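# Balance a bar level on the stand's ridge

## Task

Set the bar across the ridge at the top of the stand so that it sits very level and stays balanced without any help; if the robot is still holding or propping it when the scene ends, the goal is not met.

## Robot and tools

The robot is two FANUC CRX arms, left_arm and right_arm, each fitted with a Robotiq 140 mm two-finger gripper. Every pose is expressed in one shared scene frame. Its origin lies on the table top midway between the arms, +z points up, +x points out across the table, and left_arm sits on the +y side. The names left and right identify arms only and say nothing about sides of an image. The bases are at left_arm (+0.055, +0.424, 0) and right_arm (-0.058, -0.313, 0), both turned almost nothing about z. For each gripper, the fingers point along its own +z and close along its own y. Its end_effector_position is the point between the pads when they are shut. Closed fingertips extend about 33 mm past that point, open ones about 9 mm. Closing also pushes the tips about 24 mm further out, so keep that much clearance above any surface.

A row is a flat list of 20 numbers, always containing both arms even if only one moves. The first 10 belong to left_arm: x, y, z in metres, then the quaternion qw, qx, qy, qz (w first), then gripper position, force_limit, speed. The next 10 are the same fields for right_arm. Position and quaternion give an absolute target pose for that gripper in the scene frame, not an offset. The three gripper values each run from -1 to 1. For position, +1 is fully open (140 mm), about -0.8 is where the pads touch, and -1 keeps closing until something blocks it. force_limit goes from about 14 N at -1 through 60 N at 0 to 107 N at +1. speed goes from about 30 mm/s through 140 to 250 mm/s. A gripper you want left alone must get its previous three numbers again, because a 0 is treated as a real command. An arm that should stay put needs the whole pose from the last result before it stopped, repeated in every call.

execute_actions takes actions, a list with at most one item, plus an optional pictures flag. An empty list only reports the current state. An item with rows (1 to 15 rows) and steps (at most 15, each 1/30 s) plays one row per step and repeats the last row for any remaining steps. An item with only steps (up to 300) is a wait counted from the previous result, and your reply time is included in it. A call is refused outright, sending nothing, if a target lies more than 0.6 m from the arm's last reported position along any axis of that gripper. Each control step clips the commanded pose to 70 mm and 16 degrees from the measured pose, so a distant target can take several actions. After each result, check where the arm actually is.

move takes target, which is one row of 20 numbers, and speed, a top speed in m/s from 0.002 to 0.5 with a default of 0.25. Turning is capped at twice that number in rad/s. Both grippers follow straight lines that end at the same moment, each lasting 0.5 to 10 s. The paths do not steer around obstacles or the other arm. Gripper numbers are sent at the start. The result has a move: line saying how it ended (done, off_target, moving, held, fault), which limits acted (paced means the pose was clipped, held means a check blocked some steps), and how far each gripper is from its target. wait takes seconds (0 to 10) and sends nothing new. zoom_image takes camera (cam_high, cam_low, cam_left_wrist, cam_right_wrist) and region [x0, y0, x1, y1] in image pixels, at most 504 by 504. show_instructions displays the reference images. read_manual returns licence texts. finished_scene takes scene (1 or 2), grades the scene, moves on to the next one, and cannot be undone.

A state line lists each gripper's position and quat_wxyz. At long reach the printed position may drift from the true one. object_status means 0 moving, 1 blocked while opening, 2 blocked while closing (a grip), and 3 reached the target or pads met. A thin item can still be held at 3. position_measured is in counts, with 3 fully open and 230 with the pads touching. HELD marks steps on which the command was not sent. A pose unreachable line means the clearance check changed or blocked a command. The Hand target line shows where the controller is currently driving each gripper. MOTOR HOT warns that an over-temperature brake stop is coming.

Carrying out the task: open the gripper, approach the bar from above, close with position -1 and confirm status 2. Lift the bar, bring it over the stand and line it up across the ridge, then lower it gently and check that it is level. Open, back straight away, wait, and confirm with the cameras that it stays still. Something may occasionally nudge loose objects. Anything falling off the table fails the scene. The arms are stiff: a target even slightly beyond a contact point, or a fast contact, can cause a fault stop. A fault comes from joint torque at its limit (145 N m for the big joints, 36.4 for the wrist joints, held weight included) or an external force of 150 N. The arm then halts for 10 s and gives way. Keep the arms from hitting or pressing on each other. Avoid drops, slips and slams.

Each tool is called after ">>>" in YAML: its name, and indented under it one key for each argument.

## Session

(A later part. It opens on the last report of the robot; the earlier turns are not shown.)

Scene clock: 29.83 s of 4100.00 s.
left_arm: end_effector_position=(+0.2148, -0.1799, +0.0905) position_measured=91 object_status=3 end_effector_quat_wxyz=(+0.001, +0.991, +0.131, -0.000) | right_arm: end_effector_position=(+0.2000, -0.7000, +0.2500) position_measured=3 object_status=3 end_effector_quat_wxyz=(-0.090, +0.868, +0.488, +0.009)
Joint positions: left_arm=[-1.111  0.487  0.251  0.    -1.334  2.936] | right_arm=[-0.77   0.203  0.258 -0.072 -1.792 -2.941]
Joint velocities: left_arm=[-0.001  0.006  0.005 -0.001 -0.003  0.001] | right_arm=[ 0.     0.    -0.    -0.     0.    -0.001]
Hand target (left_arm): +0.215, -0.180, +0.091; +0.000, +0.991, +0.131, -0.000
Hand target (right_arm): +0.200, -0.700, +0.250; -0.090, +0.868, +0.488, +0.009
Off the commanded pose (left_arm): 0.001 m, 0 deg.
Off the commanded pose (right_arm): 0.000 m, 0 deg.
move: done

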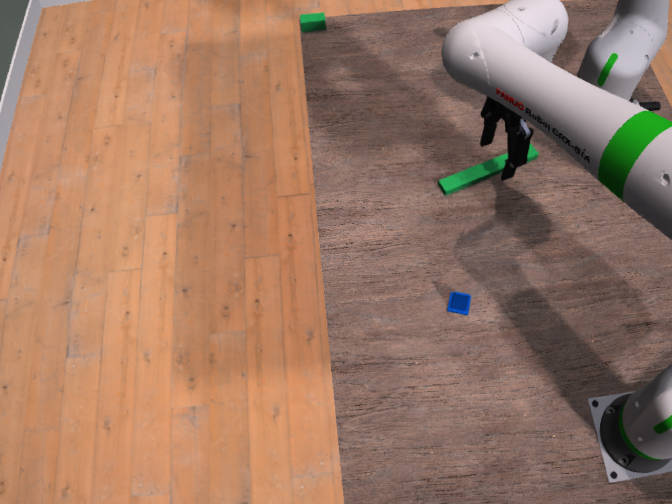

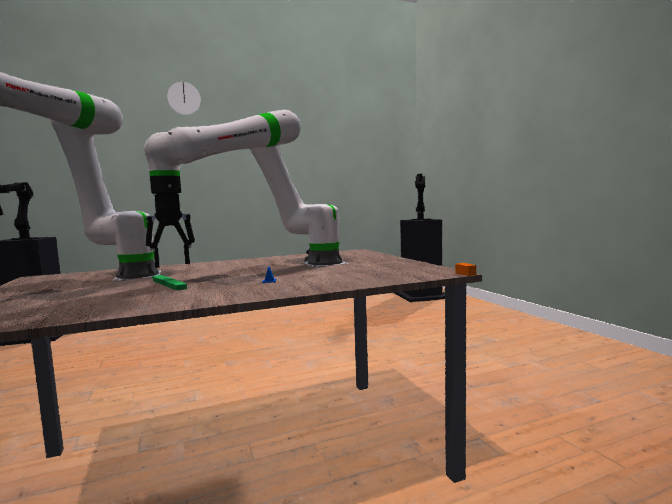

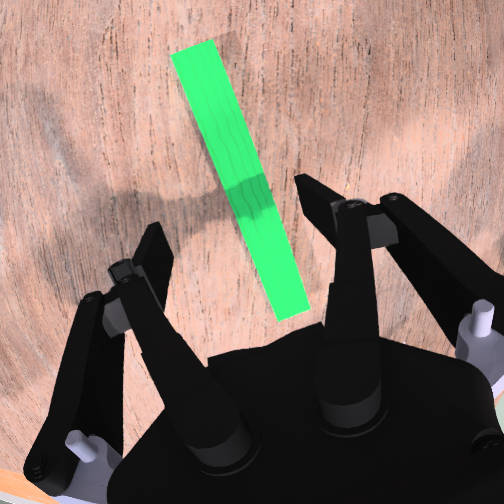

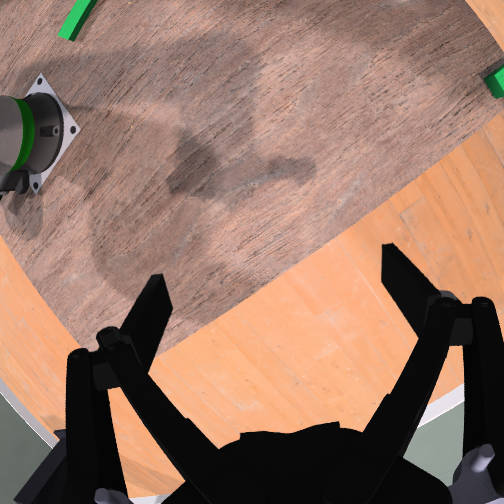

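>>> move:
  target: [0.22,-0.195,0.04,0,0.986,0.165,0,0.1,0,0,0.2,-0.7,0.25,-0.09,0.868,0.488,0.009,1,0,0]
  speed: 0.08

>>> move:
  target: [0.22,-0.195,0.04,0,0.986,0.165,0,-1,0,-0.5,0.2,-0.7,0.25,-0.09,0.868,0.488,0.009,1,0,0]

>>> move:
  target: [0.26,-0.15,0.12,0,0.97,0.243,0,-1,0,-0.5,0.2,-0.7,0.25,-0.09,0.868,0.488,0.009,1,0,0]
  speed: 0.2

>>> move:
  target: [0.35,0.124,0.102,0,0.819,0.574,0,-1,0,-0.5,0.2,-0.7,0.25,-0.09,0.868,0.488,0.009,1,0,0]
  speed: 0.2

>>> zoom_image:
  camera: "cam_low"
  region: [220,235,320,295]

Scene clock: 35.33 s of 4100.00 s.
left_arm: end_effector_position=(+0.2199, -0.1950, +0.0400) position_measured=117 object_status=3 end_effector_quat_wxyz=(-0.000, +0.986, +0.165, -0.000) | right_arm: end_effector_position=(+0.2000, -0.7000, +0.2500) position_measured=3 object_status=3 end_effector_quat_wxyz=(-0.090, +0.868, +0.488, +0.009)
Joint positions: left_arm=[-1.115  0.562  0.242  0.    -1.251  3.009] | right_arm=[-0.77   0.203  0.258 -0.072 -1.792 -2.941]
Joint velocities: left_arm=[-0.     0.002  0.    -0.     0.002  0.003] | right_arm=[ 0.002  0.    -0.     0.     0.    -0.002]
Hand target (left_arm): +0.220, -0.195, +0.040; +0.000, +0.986, +0.165, -0.000
Hand target (right_arm): +0.200, -0.700, +0.250; -0.090, +0.868, +0.488, +0.009
Off the commanded pose (left_arm): 0.000 m, 0 deg.
Off the commanded pose (right_arm): 0.000 m, 0 deg.
After step 90, 1.50 s passed at rest.
move: done

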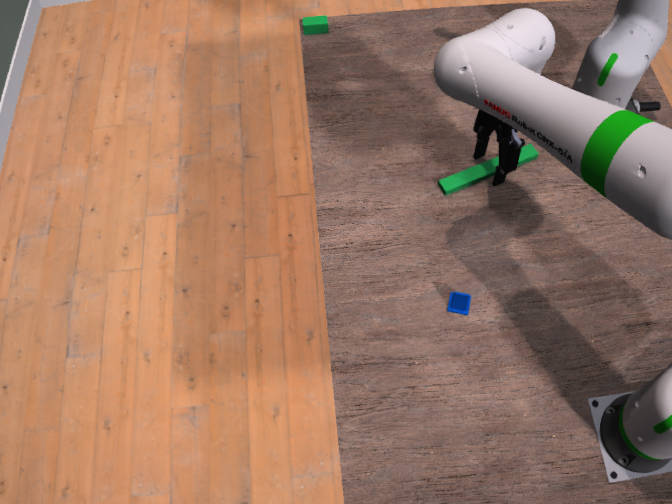

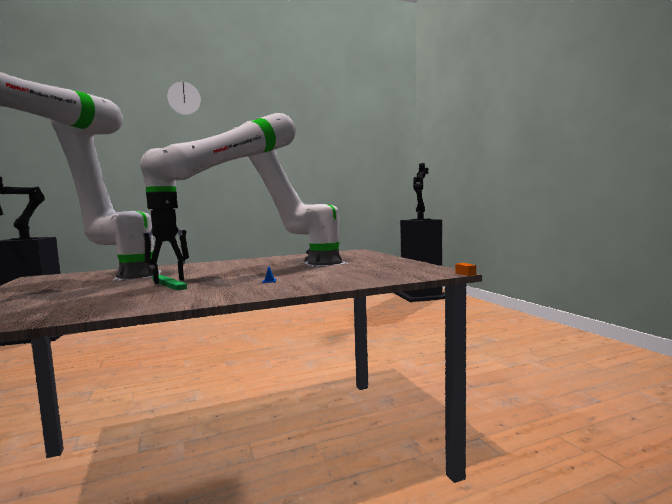

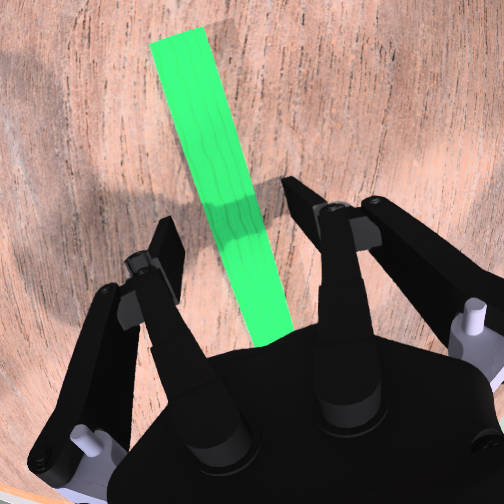

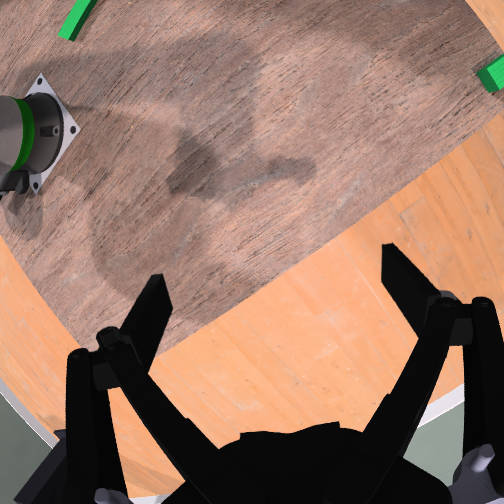

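Scene clock: 36.07 s of 4100.00 s.
left_arm: end_effector_position=(+0.2200, -0.1951, +0.0400) position_measured=185 object_status=2 end_effector_quat_wxyz=(-0.000, +0.986, +0.165, -0.000) | right_arm: end_effector_position=(+0.2000, -0.7000, +0.2500) position_measured=3 object_status=3 end_effector_quat_wxyz=(-0.090, +0.868, +0.488, +0.009)
Joint positions: left_arm=[-1.115  0.562  0.242  0.    -1.251  3.009] | right_arm=[-0.77   0.203  0.258 -0.072 -1.792 -2.941]
Joint velocities: left_arm=[ 0.    -0.001 -0.002  0.     0.     0.003] | right_arm=[-0.002  0.     0.    -0.     0.001  0.001]
Hand target (left_arm): +0.220, -0.195, +0.040; -0.000, +0.986, +0.165, +0.000
Hand target (right_arm): +0.200, -0.700, +0.250; -0.090, +0.868, +0.488, +0.009
Off the commanded pose (left_arm): 0.000 m, 0 deg.
Off the commanded pose (right_arm): 0.000 m, 0 deg.
move: done

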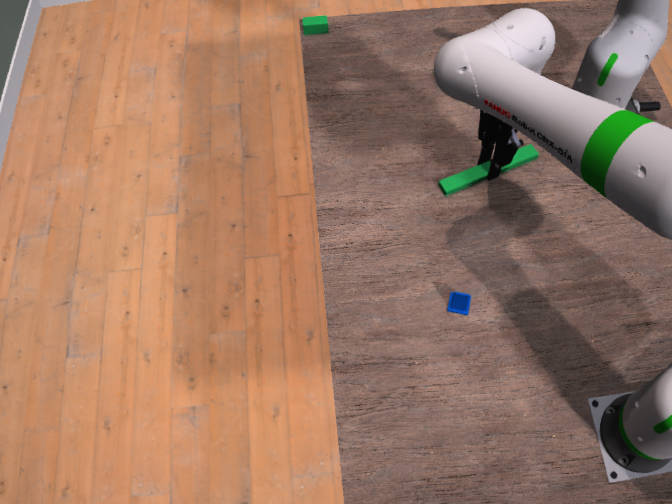

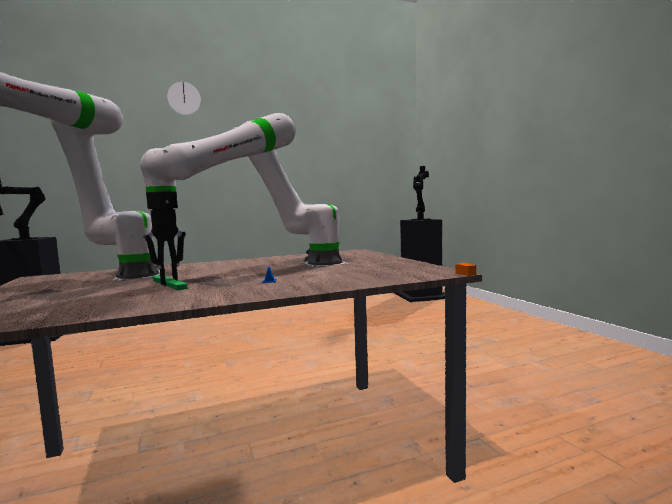

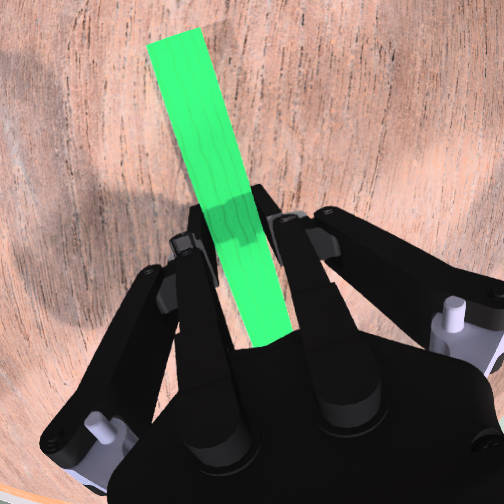

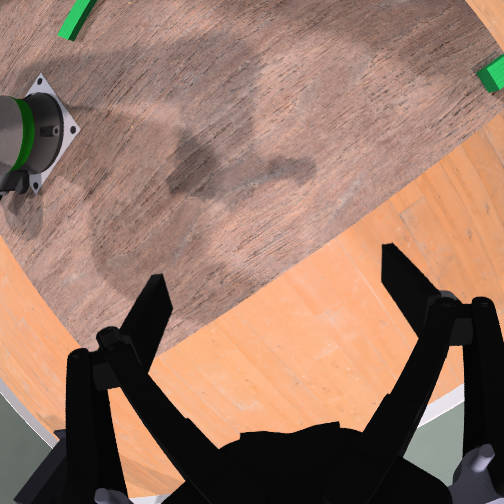

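Scene clock: 37.00 s of 4100.00 s.
left_arm: end_effector_position=(+0.2599, -0.1499, +0.1198) position_measured=185 object_status=2 end_effector_quat_wxyz=(-0.000, +0.970, +0.243, +0.000) | right_arm: end_effector_position=(+0.2000, -0.7000, +0.2500) position_measured=3 object_status=3 end_effector_quat_wxyz=(-0.090, +0.868, +0.488, +0.009)
Joint positions: left_arm=[-1.022  0.434  0.245 -0.    -1.382  3.075] | right_arm=[-0.77   0.203  0.258 -0.072 -1.792 -2.941]
Joint velocities: left_arm=[ 0.001 -0.001  0.001  0.001 -0.002 -0.001] | right_arm=[-0.001  0.    -0.    -0.     0.     0.   ]
Hand target (left_arm): +0.260, -0.150, +0.120; -0.000, +0.970, +0.243, +0.000
Hand target (right_arm): +0.200, -0.700, +0.250; -0.090, +0.868, +0.488, +0.009
Off the commanded pose (left_arm): 0.000 m, 0 deg.
Off the commanded pose (right_arm): 0.000 m, 0 deg.
move: done

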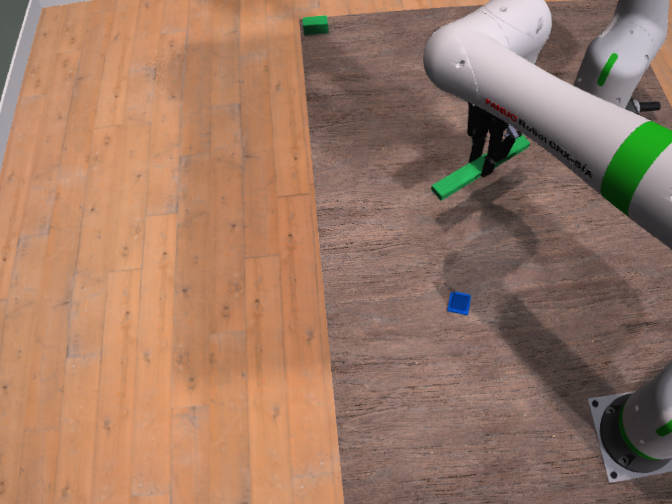

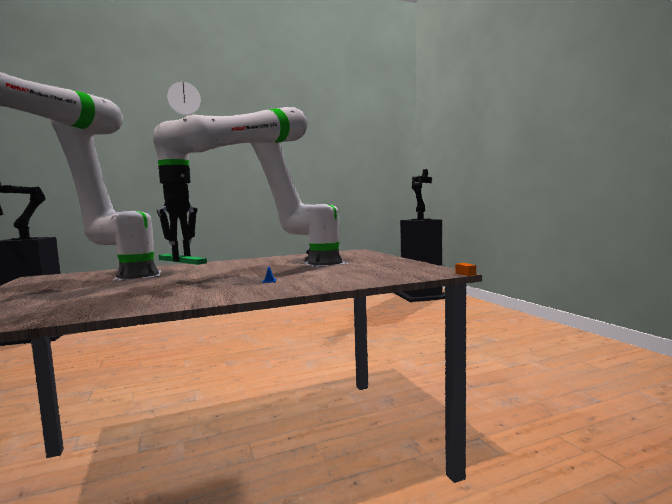

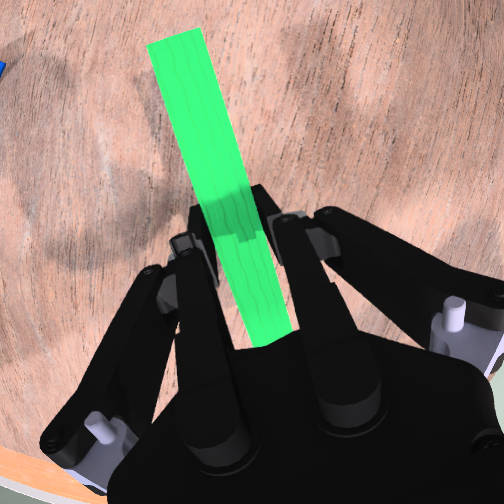

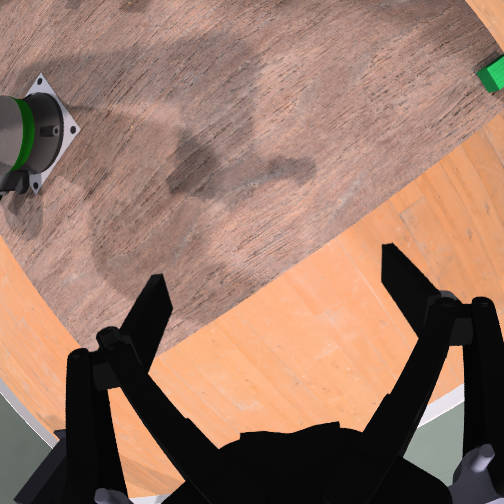

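Scene clock: 39.27 s of 4100.00 s.
left_arm: end_effector_position=(+0.3502, +0.1238, +0.1015) position_measured=185 object_status=2 end_effector_quat_wxyz=(-0.000, +0.819, +0.574, +0.000) | right_arm: end_effector_position=(+0.2000, -0.7000, +0.2500) position_measured=3 object_status=3 end_effector_quat_wxyz=(-0.090, +0.868, +0.488, +0.009)
Joint positions: left_arm=[-0.488 -0.018 -0.342 -0.001 -1.248  3.273] | right_arm=[-0.77   0.203  0.258 -0.072 -1.792 -2.941]
Joint velocities: left_arm=[ 0.003 -0.001 -0.002  0.002  0.    -0.002] | right_arm=[-0.    -0.    -0.     0.    -0.001  0.   ]
Hand target (left_arm): +0.350, +0.124, +0.101; -0.000, +0.819, +0.574, +0.000
Hand target (right_arm): +0.200, -0.700, +0.250; -0.090, +0.868, +0.488, +0.009
Off the commanded pose (left_arm): 0.001 m, 0 deg.
Off the commanded pose (right_arm): 0.000 m, 0 deg.
move: done

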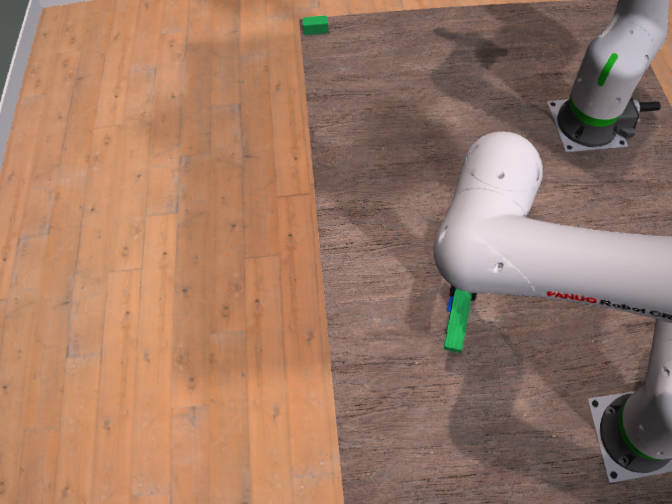

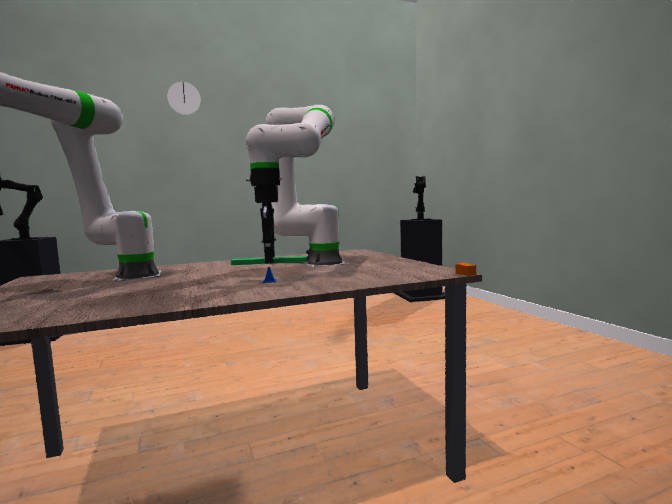

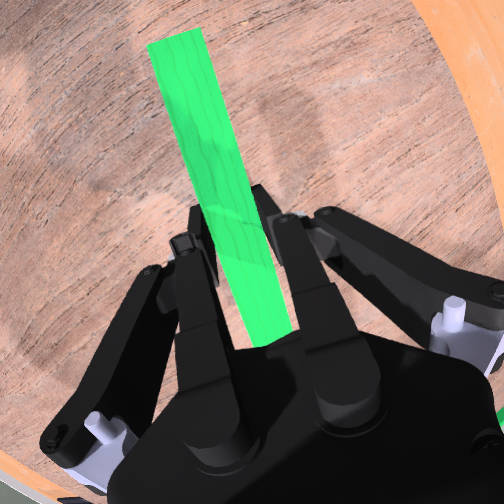

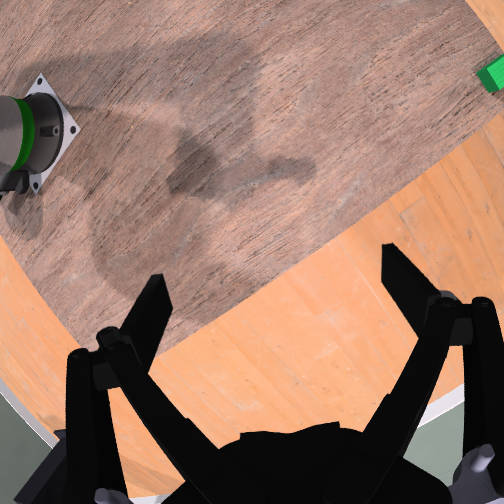

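Region (220, 235, 320, 295) of cam_low's 672x504 image, scaled by 5.040, with more detail than that image has; it fills the top 302 rows of this view, and the rest is white.

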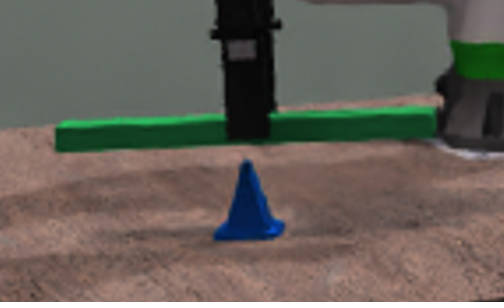

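>>> move:
  target: [0.35,0.124,0.0915,0,0.819,0.574,0,-1,0,-0.5,0.2,-0.7,0.25,-0.09,0.868,0.488,0.009,1,0,0]
  speed: 0.015

>>> zoom_image:
  camera: "cam_low"
  region: [225,245,315,290]

Scene clock: 42.17 s of 4100.00 s.
left_arm: end_effector_position=(+0.3500, +0.1240, +0.0916) position_measured=185 object_status=2 end_effector_quat_wxyz=(+0.000, +0.819, +0.574, -0.000) | right_arm: end_effector_position=(+0.2000, -0.7000, +0.2500) position_measured=3 object_status=3 end_effector_quat_wxyz=(-0.090, +0.868, +0.488, +0.009)
Joint positions: left_arm=[-0.488 -0.011 -0.36   0.    -1.222  3.273] | right_arm=[-0.77   0.203  0.258 -0.072 -1.792 -2.941]
Joint velocities: left_arm=[ 0.     0.001 -0.002  0.     0.002  0.001] | right_arm=[-0.     0.001  0.    -0.    -0.001  0.001]
Hand target (left_arm): +0.350, +0.124, +0.091; +0.000, +0.819, +0.574, -0.000
Hand target (right_arm): +0.200, -0.700, +0.250; -0.090, +0.868, +0.488, +0.009
Off the commanded pose (left_arm): 0.000 m, 0 deg.
Off the commanded pose (right_arm): 0.000 m, 0 deg.
move: done

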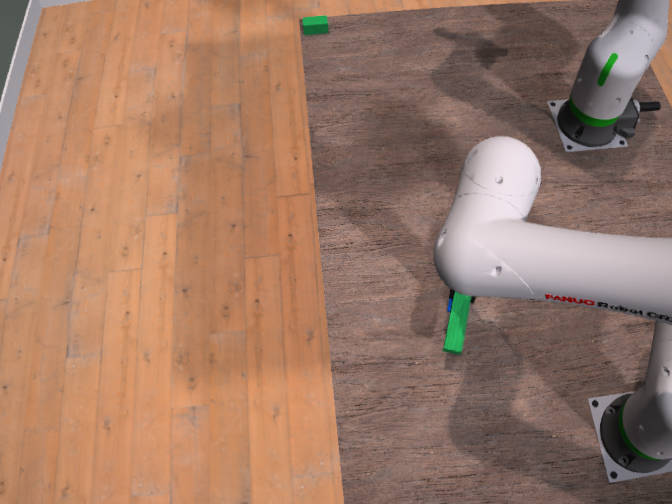

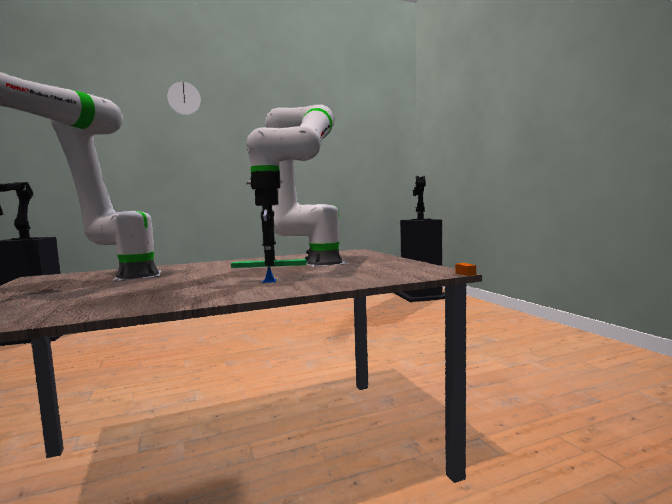

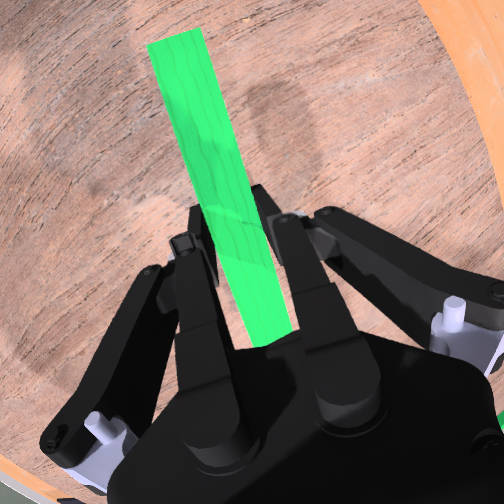

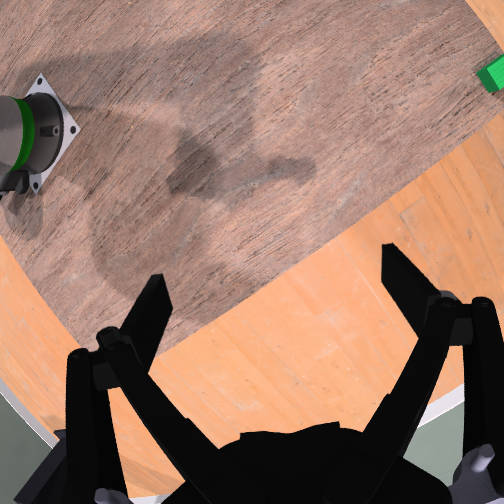

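Region (225, 245, 315, 290) of cam_low's 672x504 image, scaled by 5.600, with more detail than that image has.

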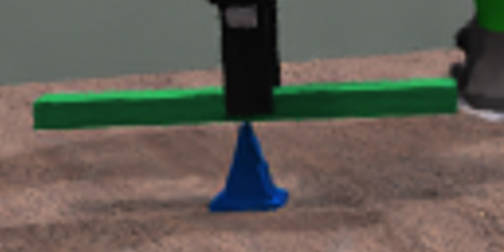

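>>> execute_actions:
  actions: []
  pictures: false

>>> move:
  target: [0.35,0.124,0.0895,0,0.819,0.574,0,-1,0,-0.5,0.2,-0.7,0.25,-0.09,0.868,0.488,0.009,1,0,0]
  speed: 0.004

>>> execute_actions:
  actions:
    - {"rows":[[0.35,0.124,0.0895,0,0.819,0.574,0,-0.38,0,-0.5,0.2,-0.7,0.25,-0.09,0.868,0.488,0.009,1,0,0]],"steps":15}

>>> zoom_image:
  camera: "cam_low"
  region: [150,200,390,320]

Scene clock: 51.57 s of 4100.00 s.
left_arm: end_effector_position=(+0.3500, +0.1240, +0.0915) position_measured=185 object_status=2 end_effector_quat_wxyz=(+0.000, +0.819, +0.574, -0.000) | right_arm: end_effector_position=(+0.2000, -0.7000, +0.2500) position_measured=3 object_status=3 end_effector_quat_wxyz=(-0.090, +0.868, +0.488, +0.009)
Joint positions: left_arm=[-0.488 -0.011 -0.36   0.    -1.222  3.273] | right_arm=[-0.77   0.203  0.258 -0.072 -1.792 -2.941]
Joint velocities: left_arm=[ 0.    -0.002 -0.     0.    -0.    -0.   ] | right_arm=[-0.001 -0.001  0.    -0.     0.001 -0.001]
Hand target (left_arm): +0.350, +0.124, +0.091; +0.000, +0.819, +0.574, -0.000
Hand target (right_arm): +0.200, -0.700, +0.250; -0.090, +0.868, +0.488, +0.009
Off the commanded pose (left_arm): 0.000 m, 0 deg.
Off the commanded pose (right_arm): 0.000 m, 0 deg.
Steps of this call (steps 1 to 90: nothing new was sent; then 6.40 s passed at rest). Readings (end_effector_position | what the end effector reports):
1: left_arm (+0.3500, +0.1240, +0.0915) | right_arm (+0.2000, -0.7000, +0.2500) | left_arm position_measured=185 object_status=2 | right_arm position_measured=3 object_status=3
2: left_arm (+0.3500, +0.1240, +0.0915) | right_arm (+0.2000, -0.7000, +0.2500) | left_arm position_measured=185 object_status=2 | right_arm position_measured=3 object_status=3
4: left_arm (+0.3500, +0.1240, +0.0915) | right_arm (+0.2000, -0.7000, +0.2500) | left_arm position_measured=185 object_status=2 | right_arm position_measured=3 object_status=3
8: left_arm (+0.3500, +0.1240, +0.0915) | right_arm (+0.2000, -0.7000, +0.2500) | left_arm position_measured=185 object_status=2 | right_arm position_measured=3 object_status=3
90: the state above

Scene clock: 52.30 s of 4100.00 s.
left_arm: end_effector_position=(+0.3500, +0.1240, +0.0895) position_measured=185 object_status=2 end_effector_quat_wxyz=(+0.000, +0.819, +0.574, -0.000) | right_arm: end_effector_position=(+0.2000, -0.7000, +0.2500) position_measured=3 object_status=3 end_effector_quat_wxyz=(-0.090, +0.868, +0.488, +0.009)
Joint positions: left_arm=[-0.488 -0.01  -0.363  0.    -1.217  3.273] | right_arm=[-0.77   0.203  0.258 -0.072 -1.792 -2.941]
Joint velocities: left_arm=[-0.    -0.001 -0.    -0.001  0.001  0.001] | right_arm=[-0.002  0.    -0.     0.     0.002 -0.001]
Hand target (left_arm): +0.350, +0.124, +0.089; +0.000, +0.819, +0.574, -0.000
Hand target (right_arm): +0.200, -0.700, +0.250; -0.090, +0.868, +0.488, +0.009
Off the commanded pose (left_arm): 0.000 m, 0 deg.
Off the commanded pose (right_arm): 0.000 m, 0 deg.
move: done

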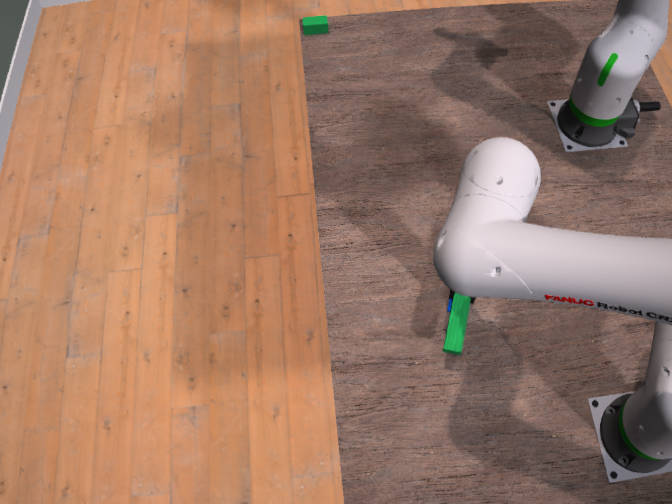

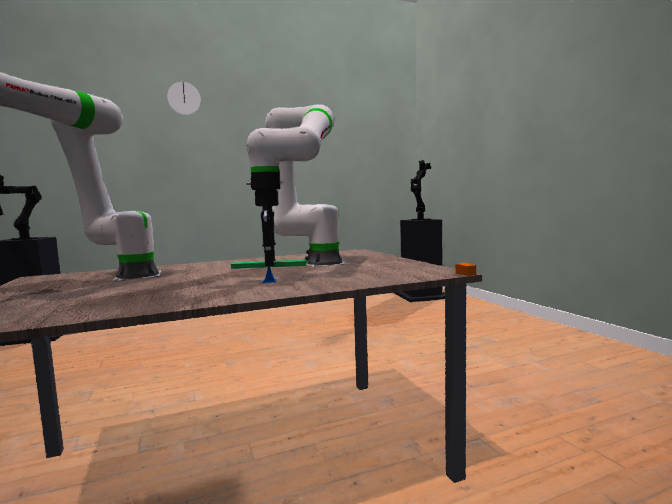

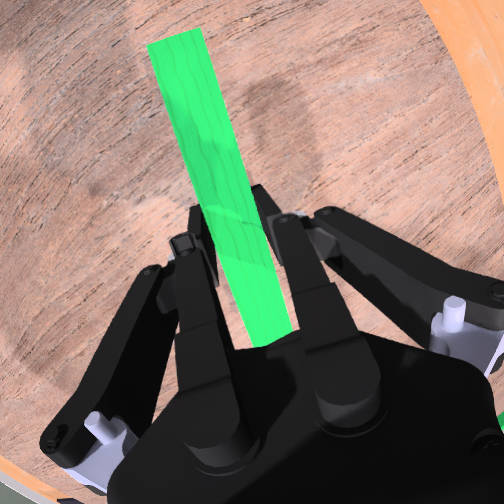

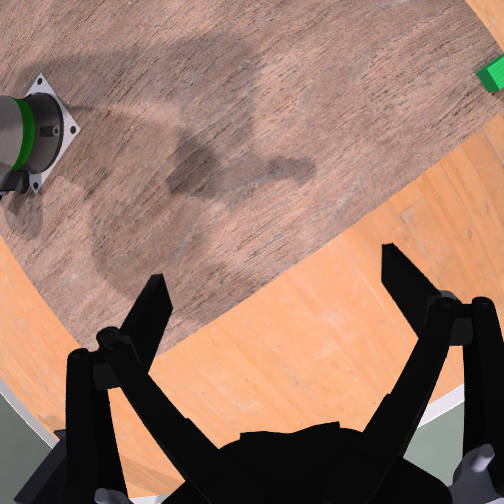

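Scene clock: 52.80 s of 4100.00 s.
left_arm: end_effector_position=(+0.3500, +0.1240, +0.0895) position_measured=177 object_status=3 end_effector_quat_wxyz=(+0.000, +0.819, +0.574, +0.000) | right_arm: end_effector_position=(+0.2000, -0.7000, +0.2500) position_measured=3 object_status=3 end_effector_quat_wxyz=(-0.090, +0.868, +0.488, +0.009)
Joint positions: left_arm=[-0.488 -0.01  -0.363  0.    -1.217  3.273] | right_arm=[-0.77   0.203  0.258 -0.072 -1.792 -2.941]
Joint velocities: left_arm=[ 0.    -0.    -0.    -0.    -0.001  0.001] | right_arm=[ 0.     0.001  0.    -0.    -0.    -0.   ]
Hand target (left_arm): +0.350, +0.124, +0.089; +0.000, +0.819, +0.574, -0.000
Hand target (right_arm): +0.200, -0.700, +0.250; -0.090, +0.868, +0.488, +0.009
Off the commanded pose (left_arm): 0.000 m, 0 deg.
Off the commanded pose (right_arm): 0.000 m, 0 deg.
Steps of this call (steps 1 to 15: all 15 steps of this action). Readings (end_effector_position | what the end effector reports):
1: left_arm (+0.3500, +0.1240, +0.0895) | right_arm (+0.2000, -0.7000, +0.2500) | left_arm position_measured=185 object_status=0 | right_arm position_measured=3 object_status=3
2: left_arm (+0.3500, +0.1240, +0.0895) | right_arm (+0.2000, -0.7000, +0.2500) | left_arm position_measured=185 object_status=0 | right_arm position_measured=3 object_status=3
4: left_arm (+0.3500, +0.1240, +0.0895) | right_arm (+0.2000, -0.7000, +0.2500) | left_arm position_measured=177 object_status=0 | right_arm position_measured=3 object_status=3
8: left_arm (+0.3500, +0.1240, +0.0895) | right_arm (+0.2000, -0.7000, +0.2500) | left_arm position_measured=177 object_status=0 | right_arm position_measured=3 object_status=3
15: the state above

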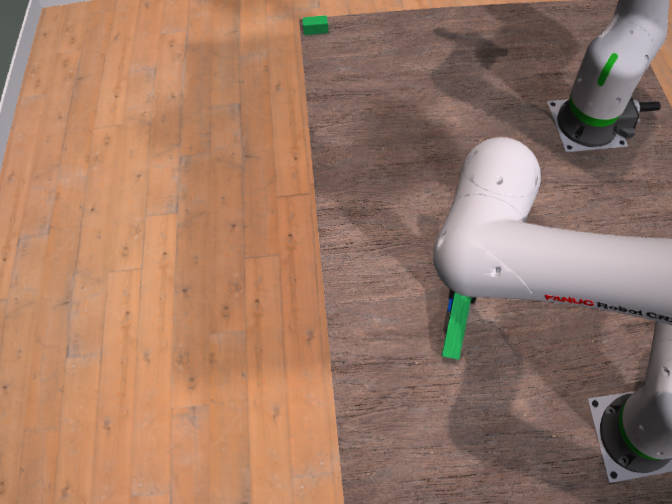

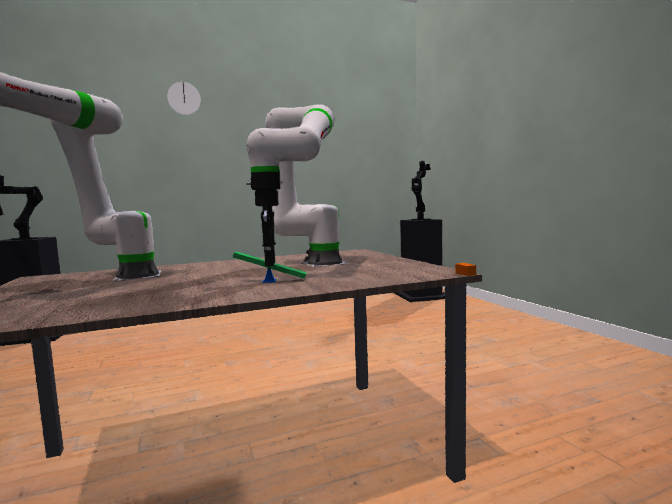

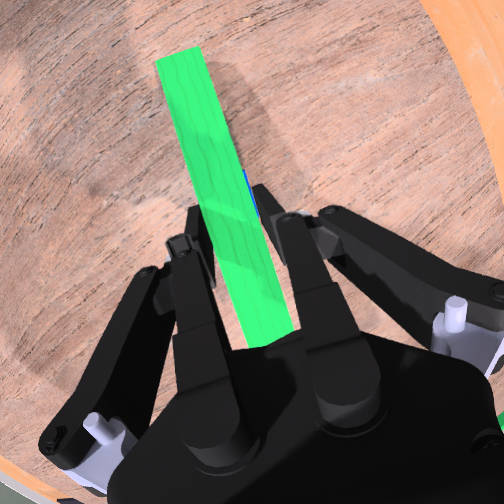

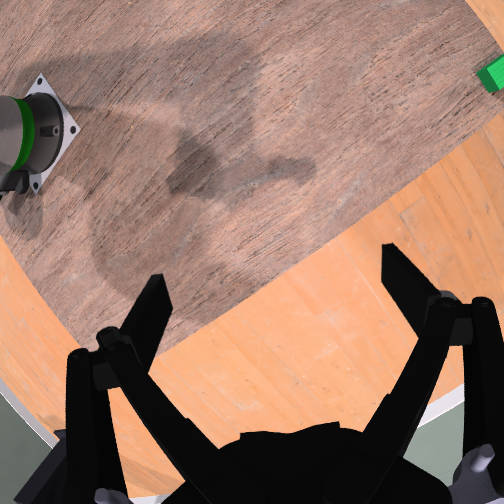

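Region (150, 200, 390, 320) of cam_low's 672x504 image, scaled by 2.100, with more detail than that image has.

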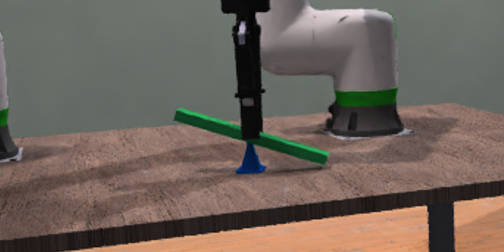

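>>> execute_actions:
  actions: []

>>> zoom_image:
  camera: "cam_low"
  region: [225,240,315,290]

Scene clock: 54.60 s of 4100.00 s.
left_arm: end_effector_position=(+0.3500, +0.1240, +0.0895) position_measured=177 object_status=3 end_effector_quat_wxyz=(+0.000, +0.819, +0.574, +0.000) | right_arm: end_effector_position=(+0.2000, -0.7000, +0.2500) position_measured=3 object_status=3 end_effector_quat_wxyz=(-0.090, +0.868, +0.488, +0.009)
Joint positions: left_arm=[-0.488 -0.01  -0.363  0.    -1.217  3.273] | right_arm=[-0.77   0.203  0.258 -0.072 -1.792 -2.941]
Joint velocities: left_arm=[-0.    -0.     0.    -0.     0.     0.002] | right_arm=[-0.001  0.    -0.     0.     0.     0.002]
Hand target (left_arm): +0.350, +0.124, +0.089; +0.000, +0.819, +0.574, -0.000
Hand target (right_arm): +0.200, -0.700, +0.250; -0.090, +0.868, +0.488, +0.009
Off the commanded pose (left_arm): 0.000 m, 0 deg.
Off the commanded pose (right_arm): 0.000 m, 0 deg.
Steps of this call (steps 1 to 54: nothing new was sent). Readings (end_effector_position | what the end effector reports):
1: left_arm (+0.3500, +0.1240, +0.0895) | right_arm (+0.2000, -0.7000, +0.2500) | left_arm position_measured=177 object_status=3 | right_arm position_measured=3 object_status=3
2: left_arm (+0.3500, +0.1240, +0.0895) | right_arm (+0.2000, -0.7000, +0.2500) | left_arm position_measured=177 object_status=3 | right_arm position_measured=3 object_status=3
4: left_arm (+0.3500, +0.1240, +0.0895) | right_arm (+0.2000, -0.7000, +0.2500) | left_arm position_measured=177 object_status=3 | right_arm position_measured=3 object_status=3
8: left_arm (+0.3500, +0.1240, +0.0895) | right_arm (+0.2000, -0.7000, +0.2500) | left_arm position_measured=177 object_status=3 | right_arm position_measured=3 object_status=3
54: the state above

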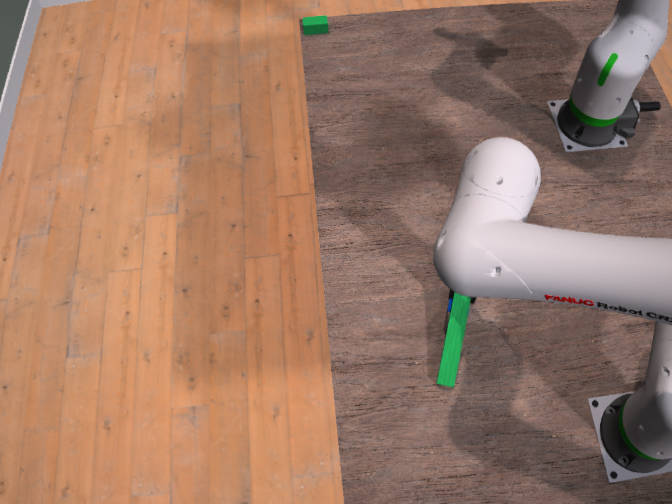

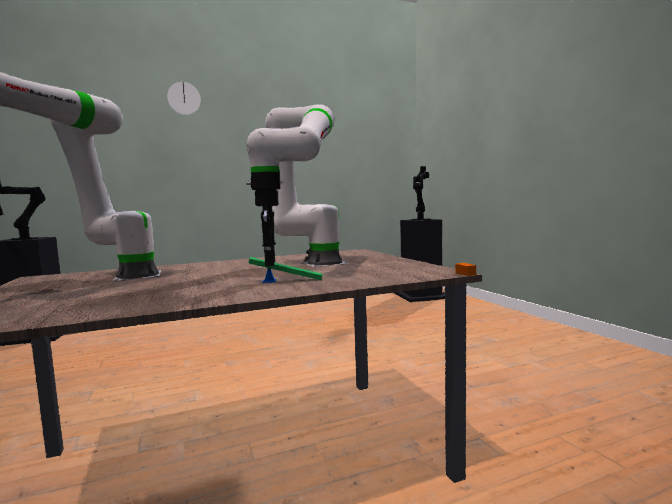

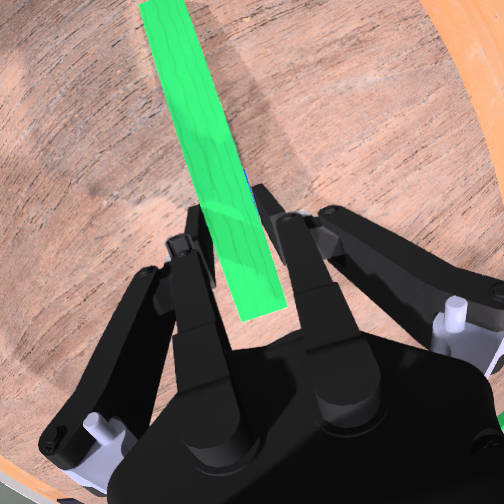

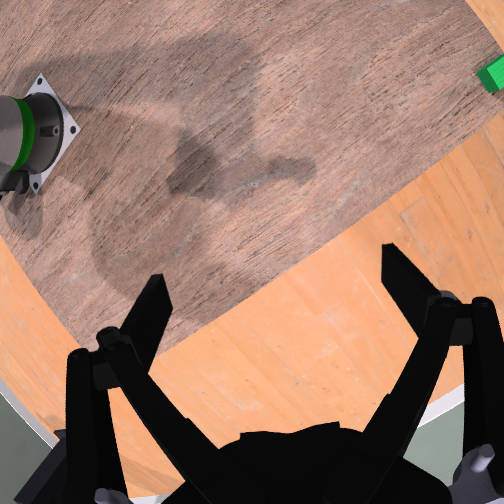

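Region (225, 240, 315, 290) of cam_low's 672x504 image, scaled by 5.600, with more detail than that image has.

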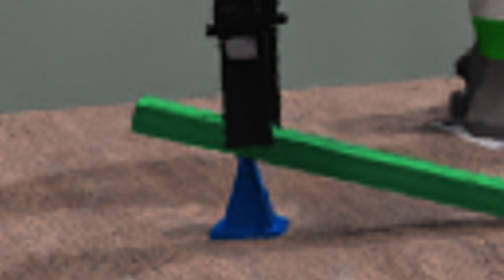

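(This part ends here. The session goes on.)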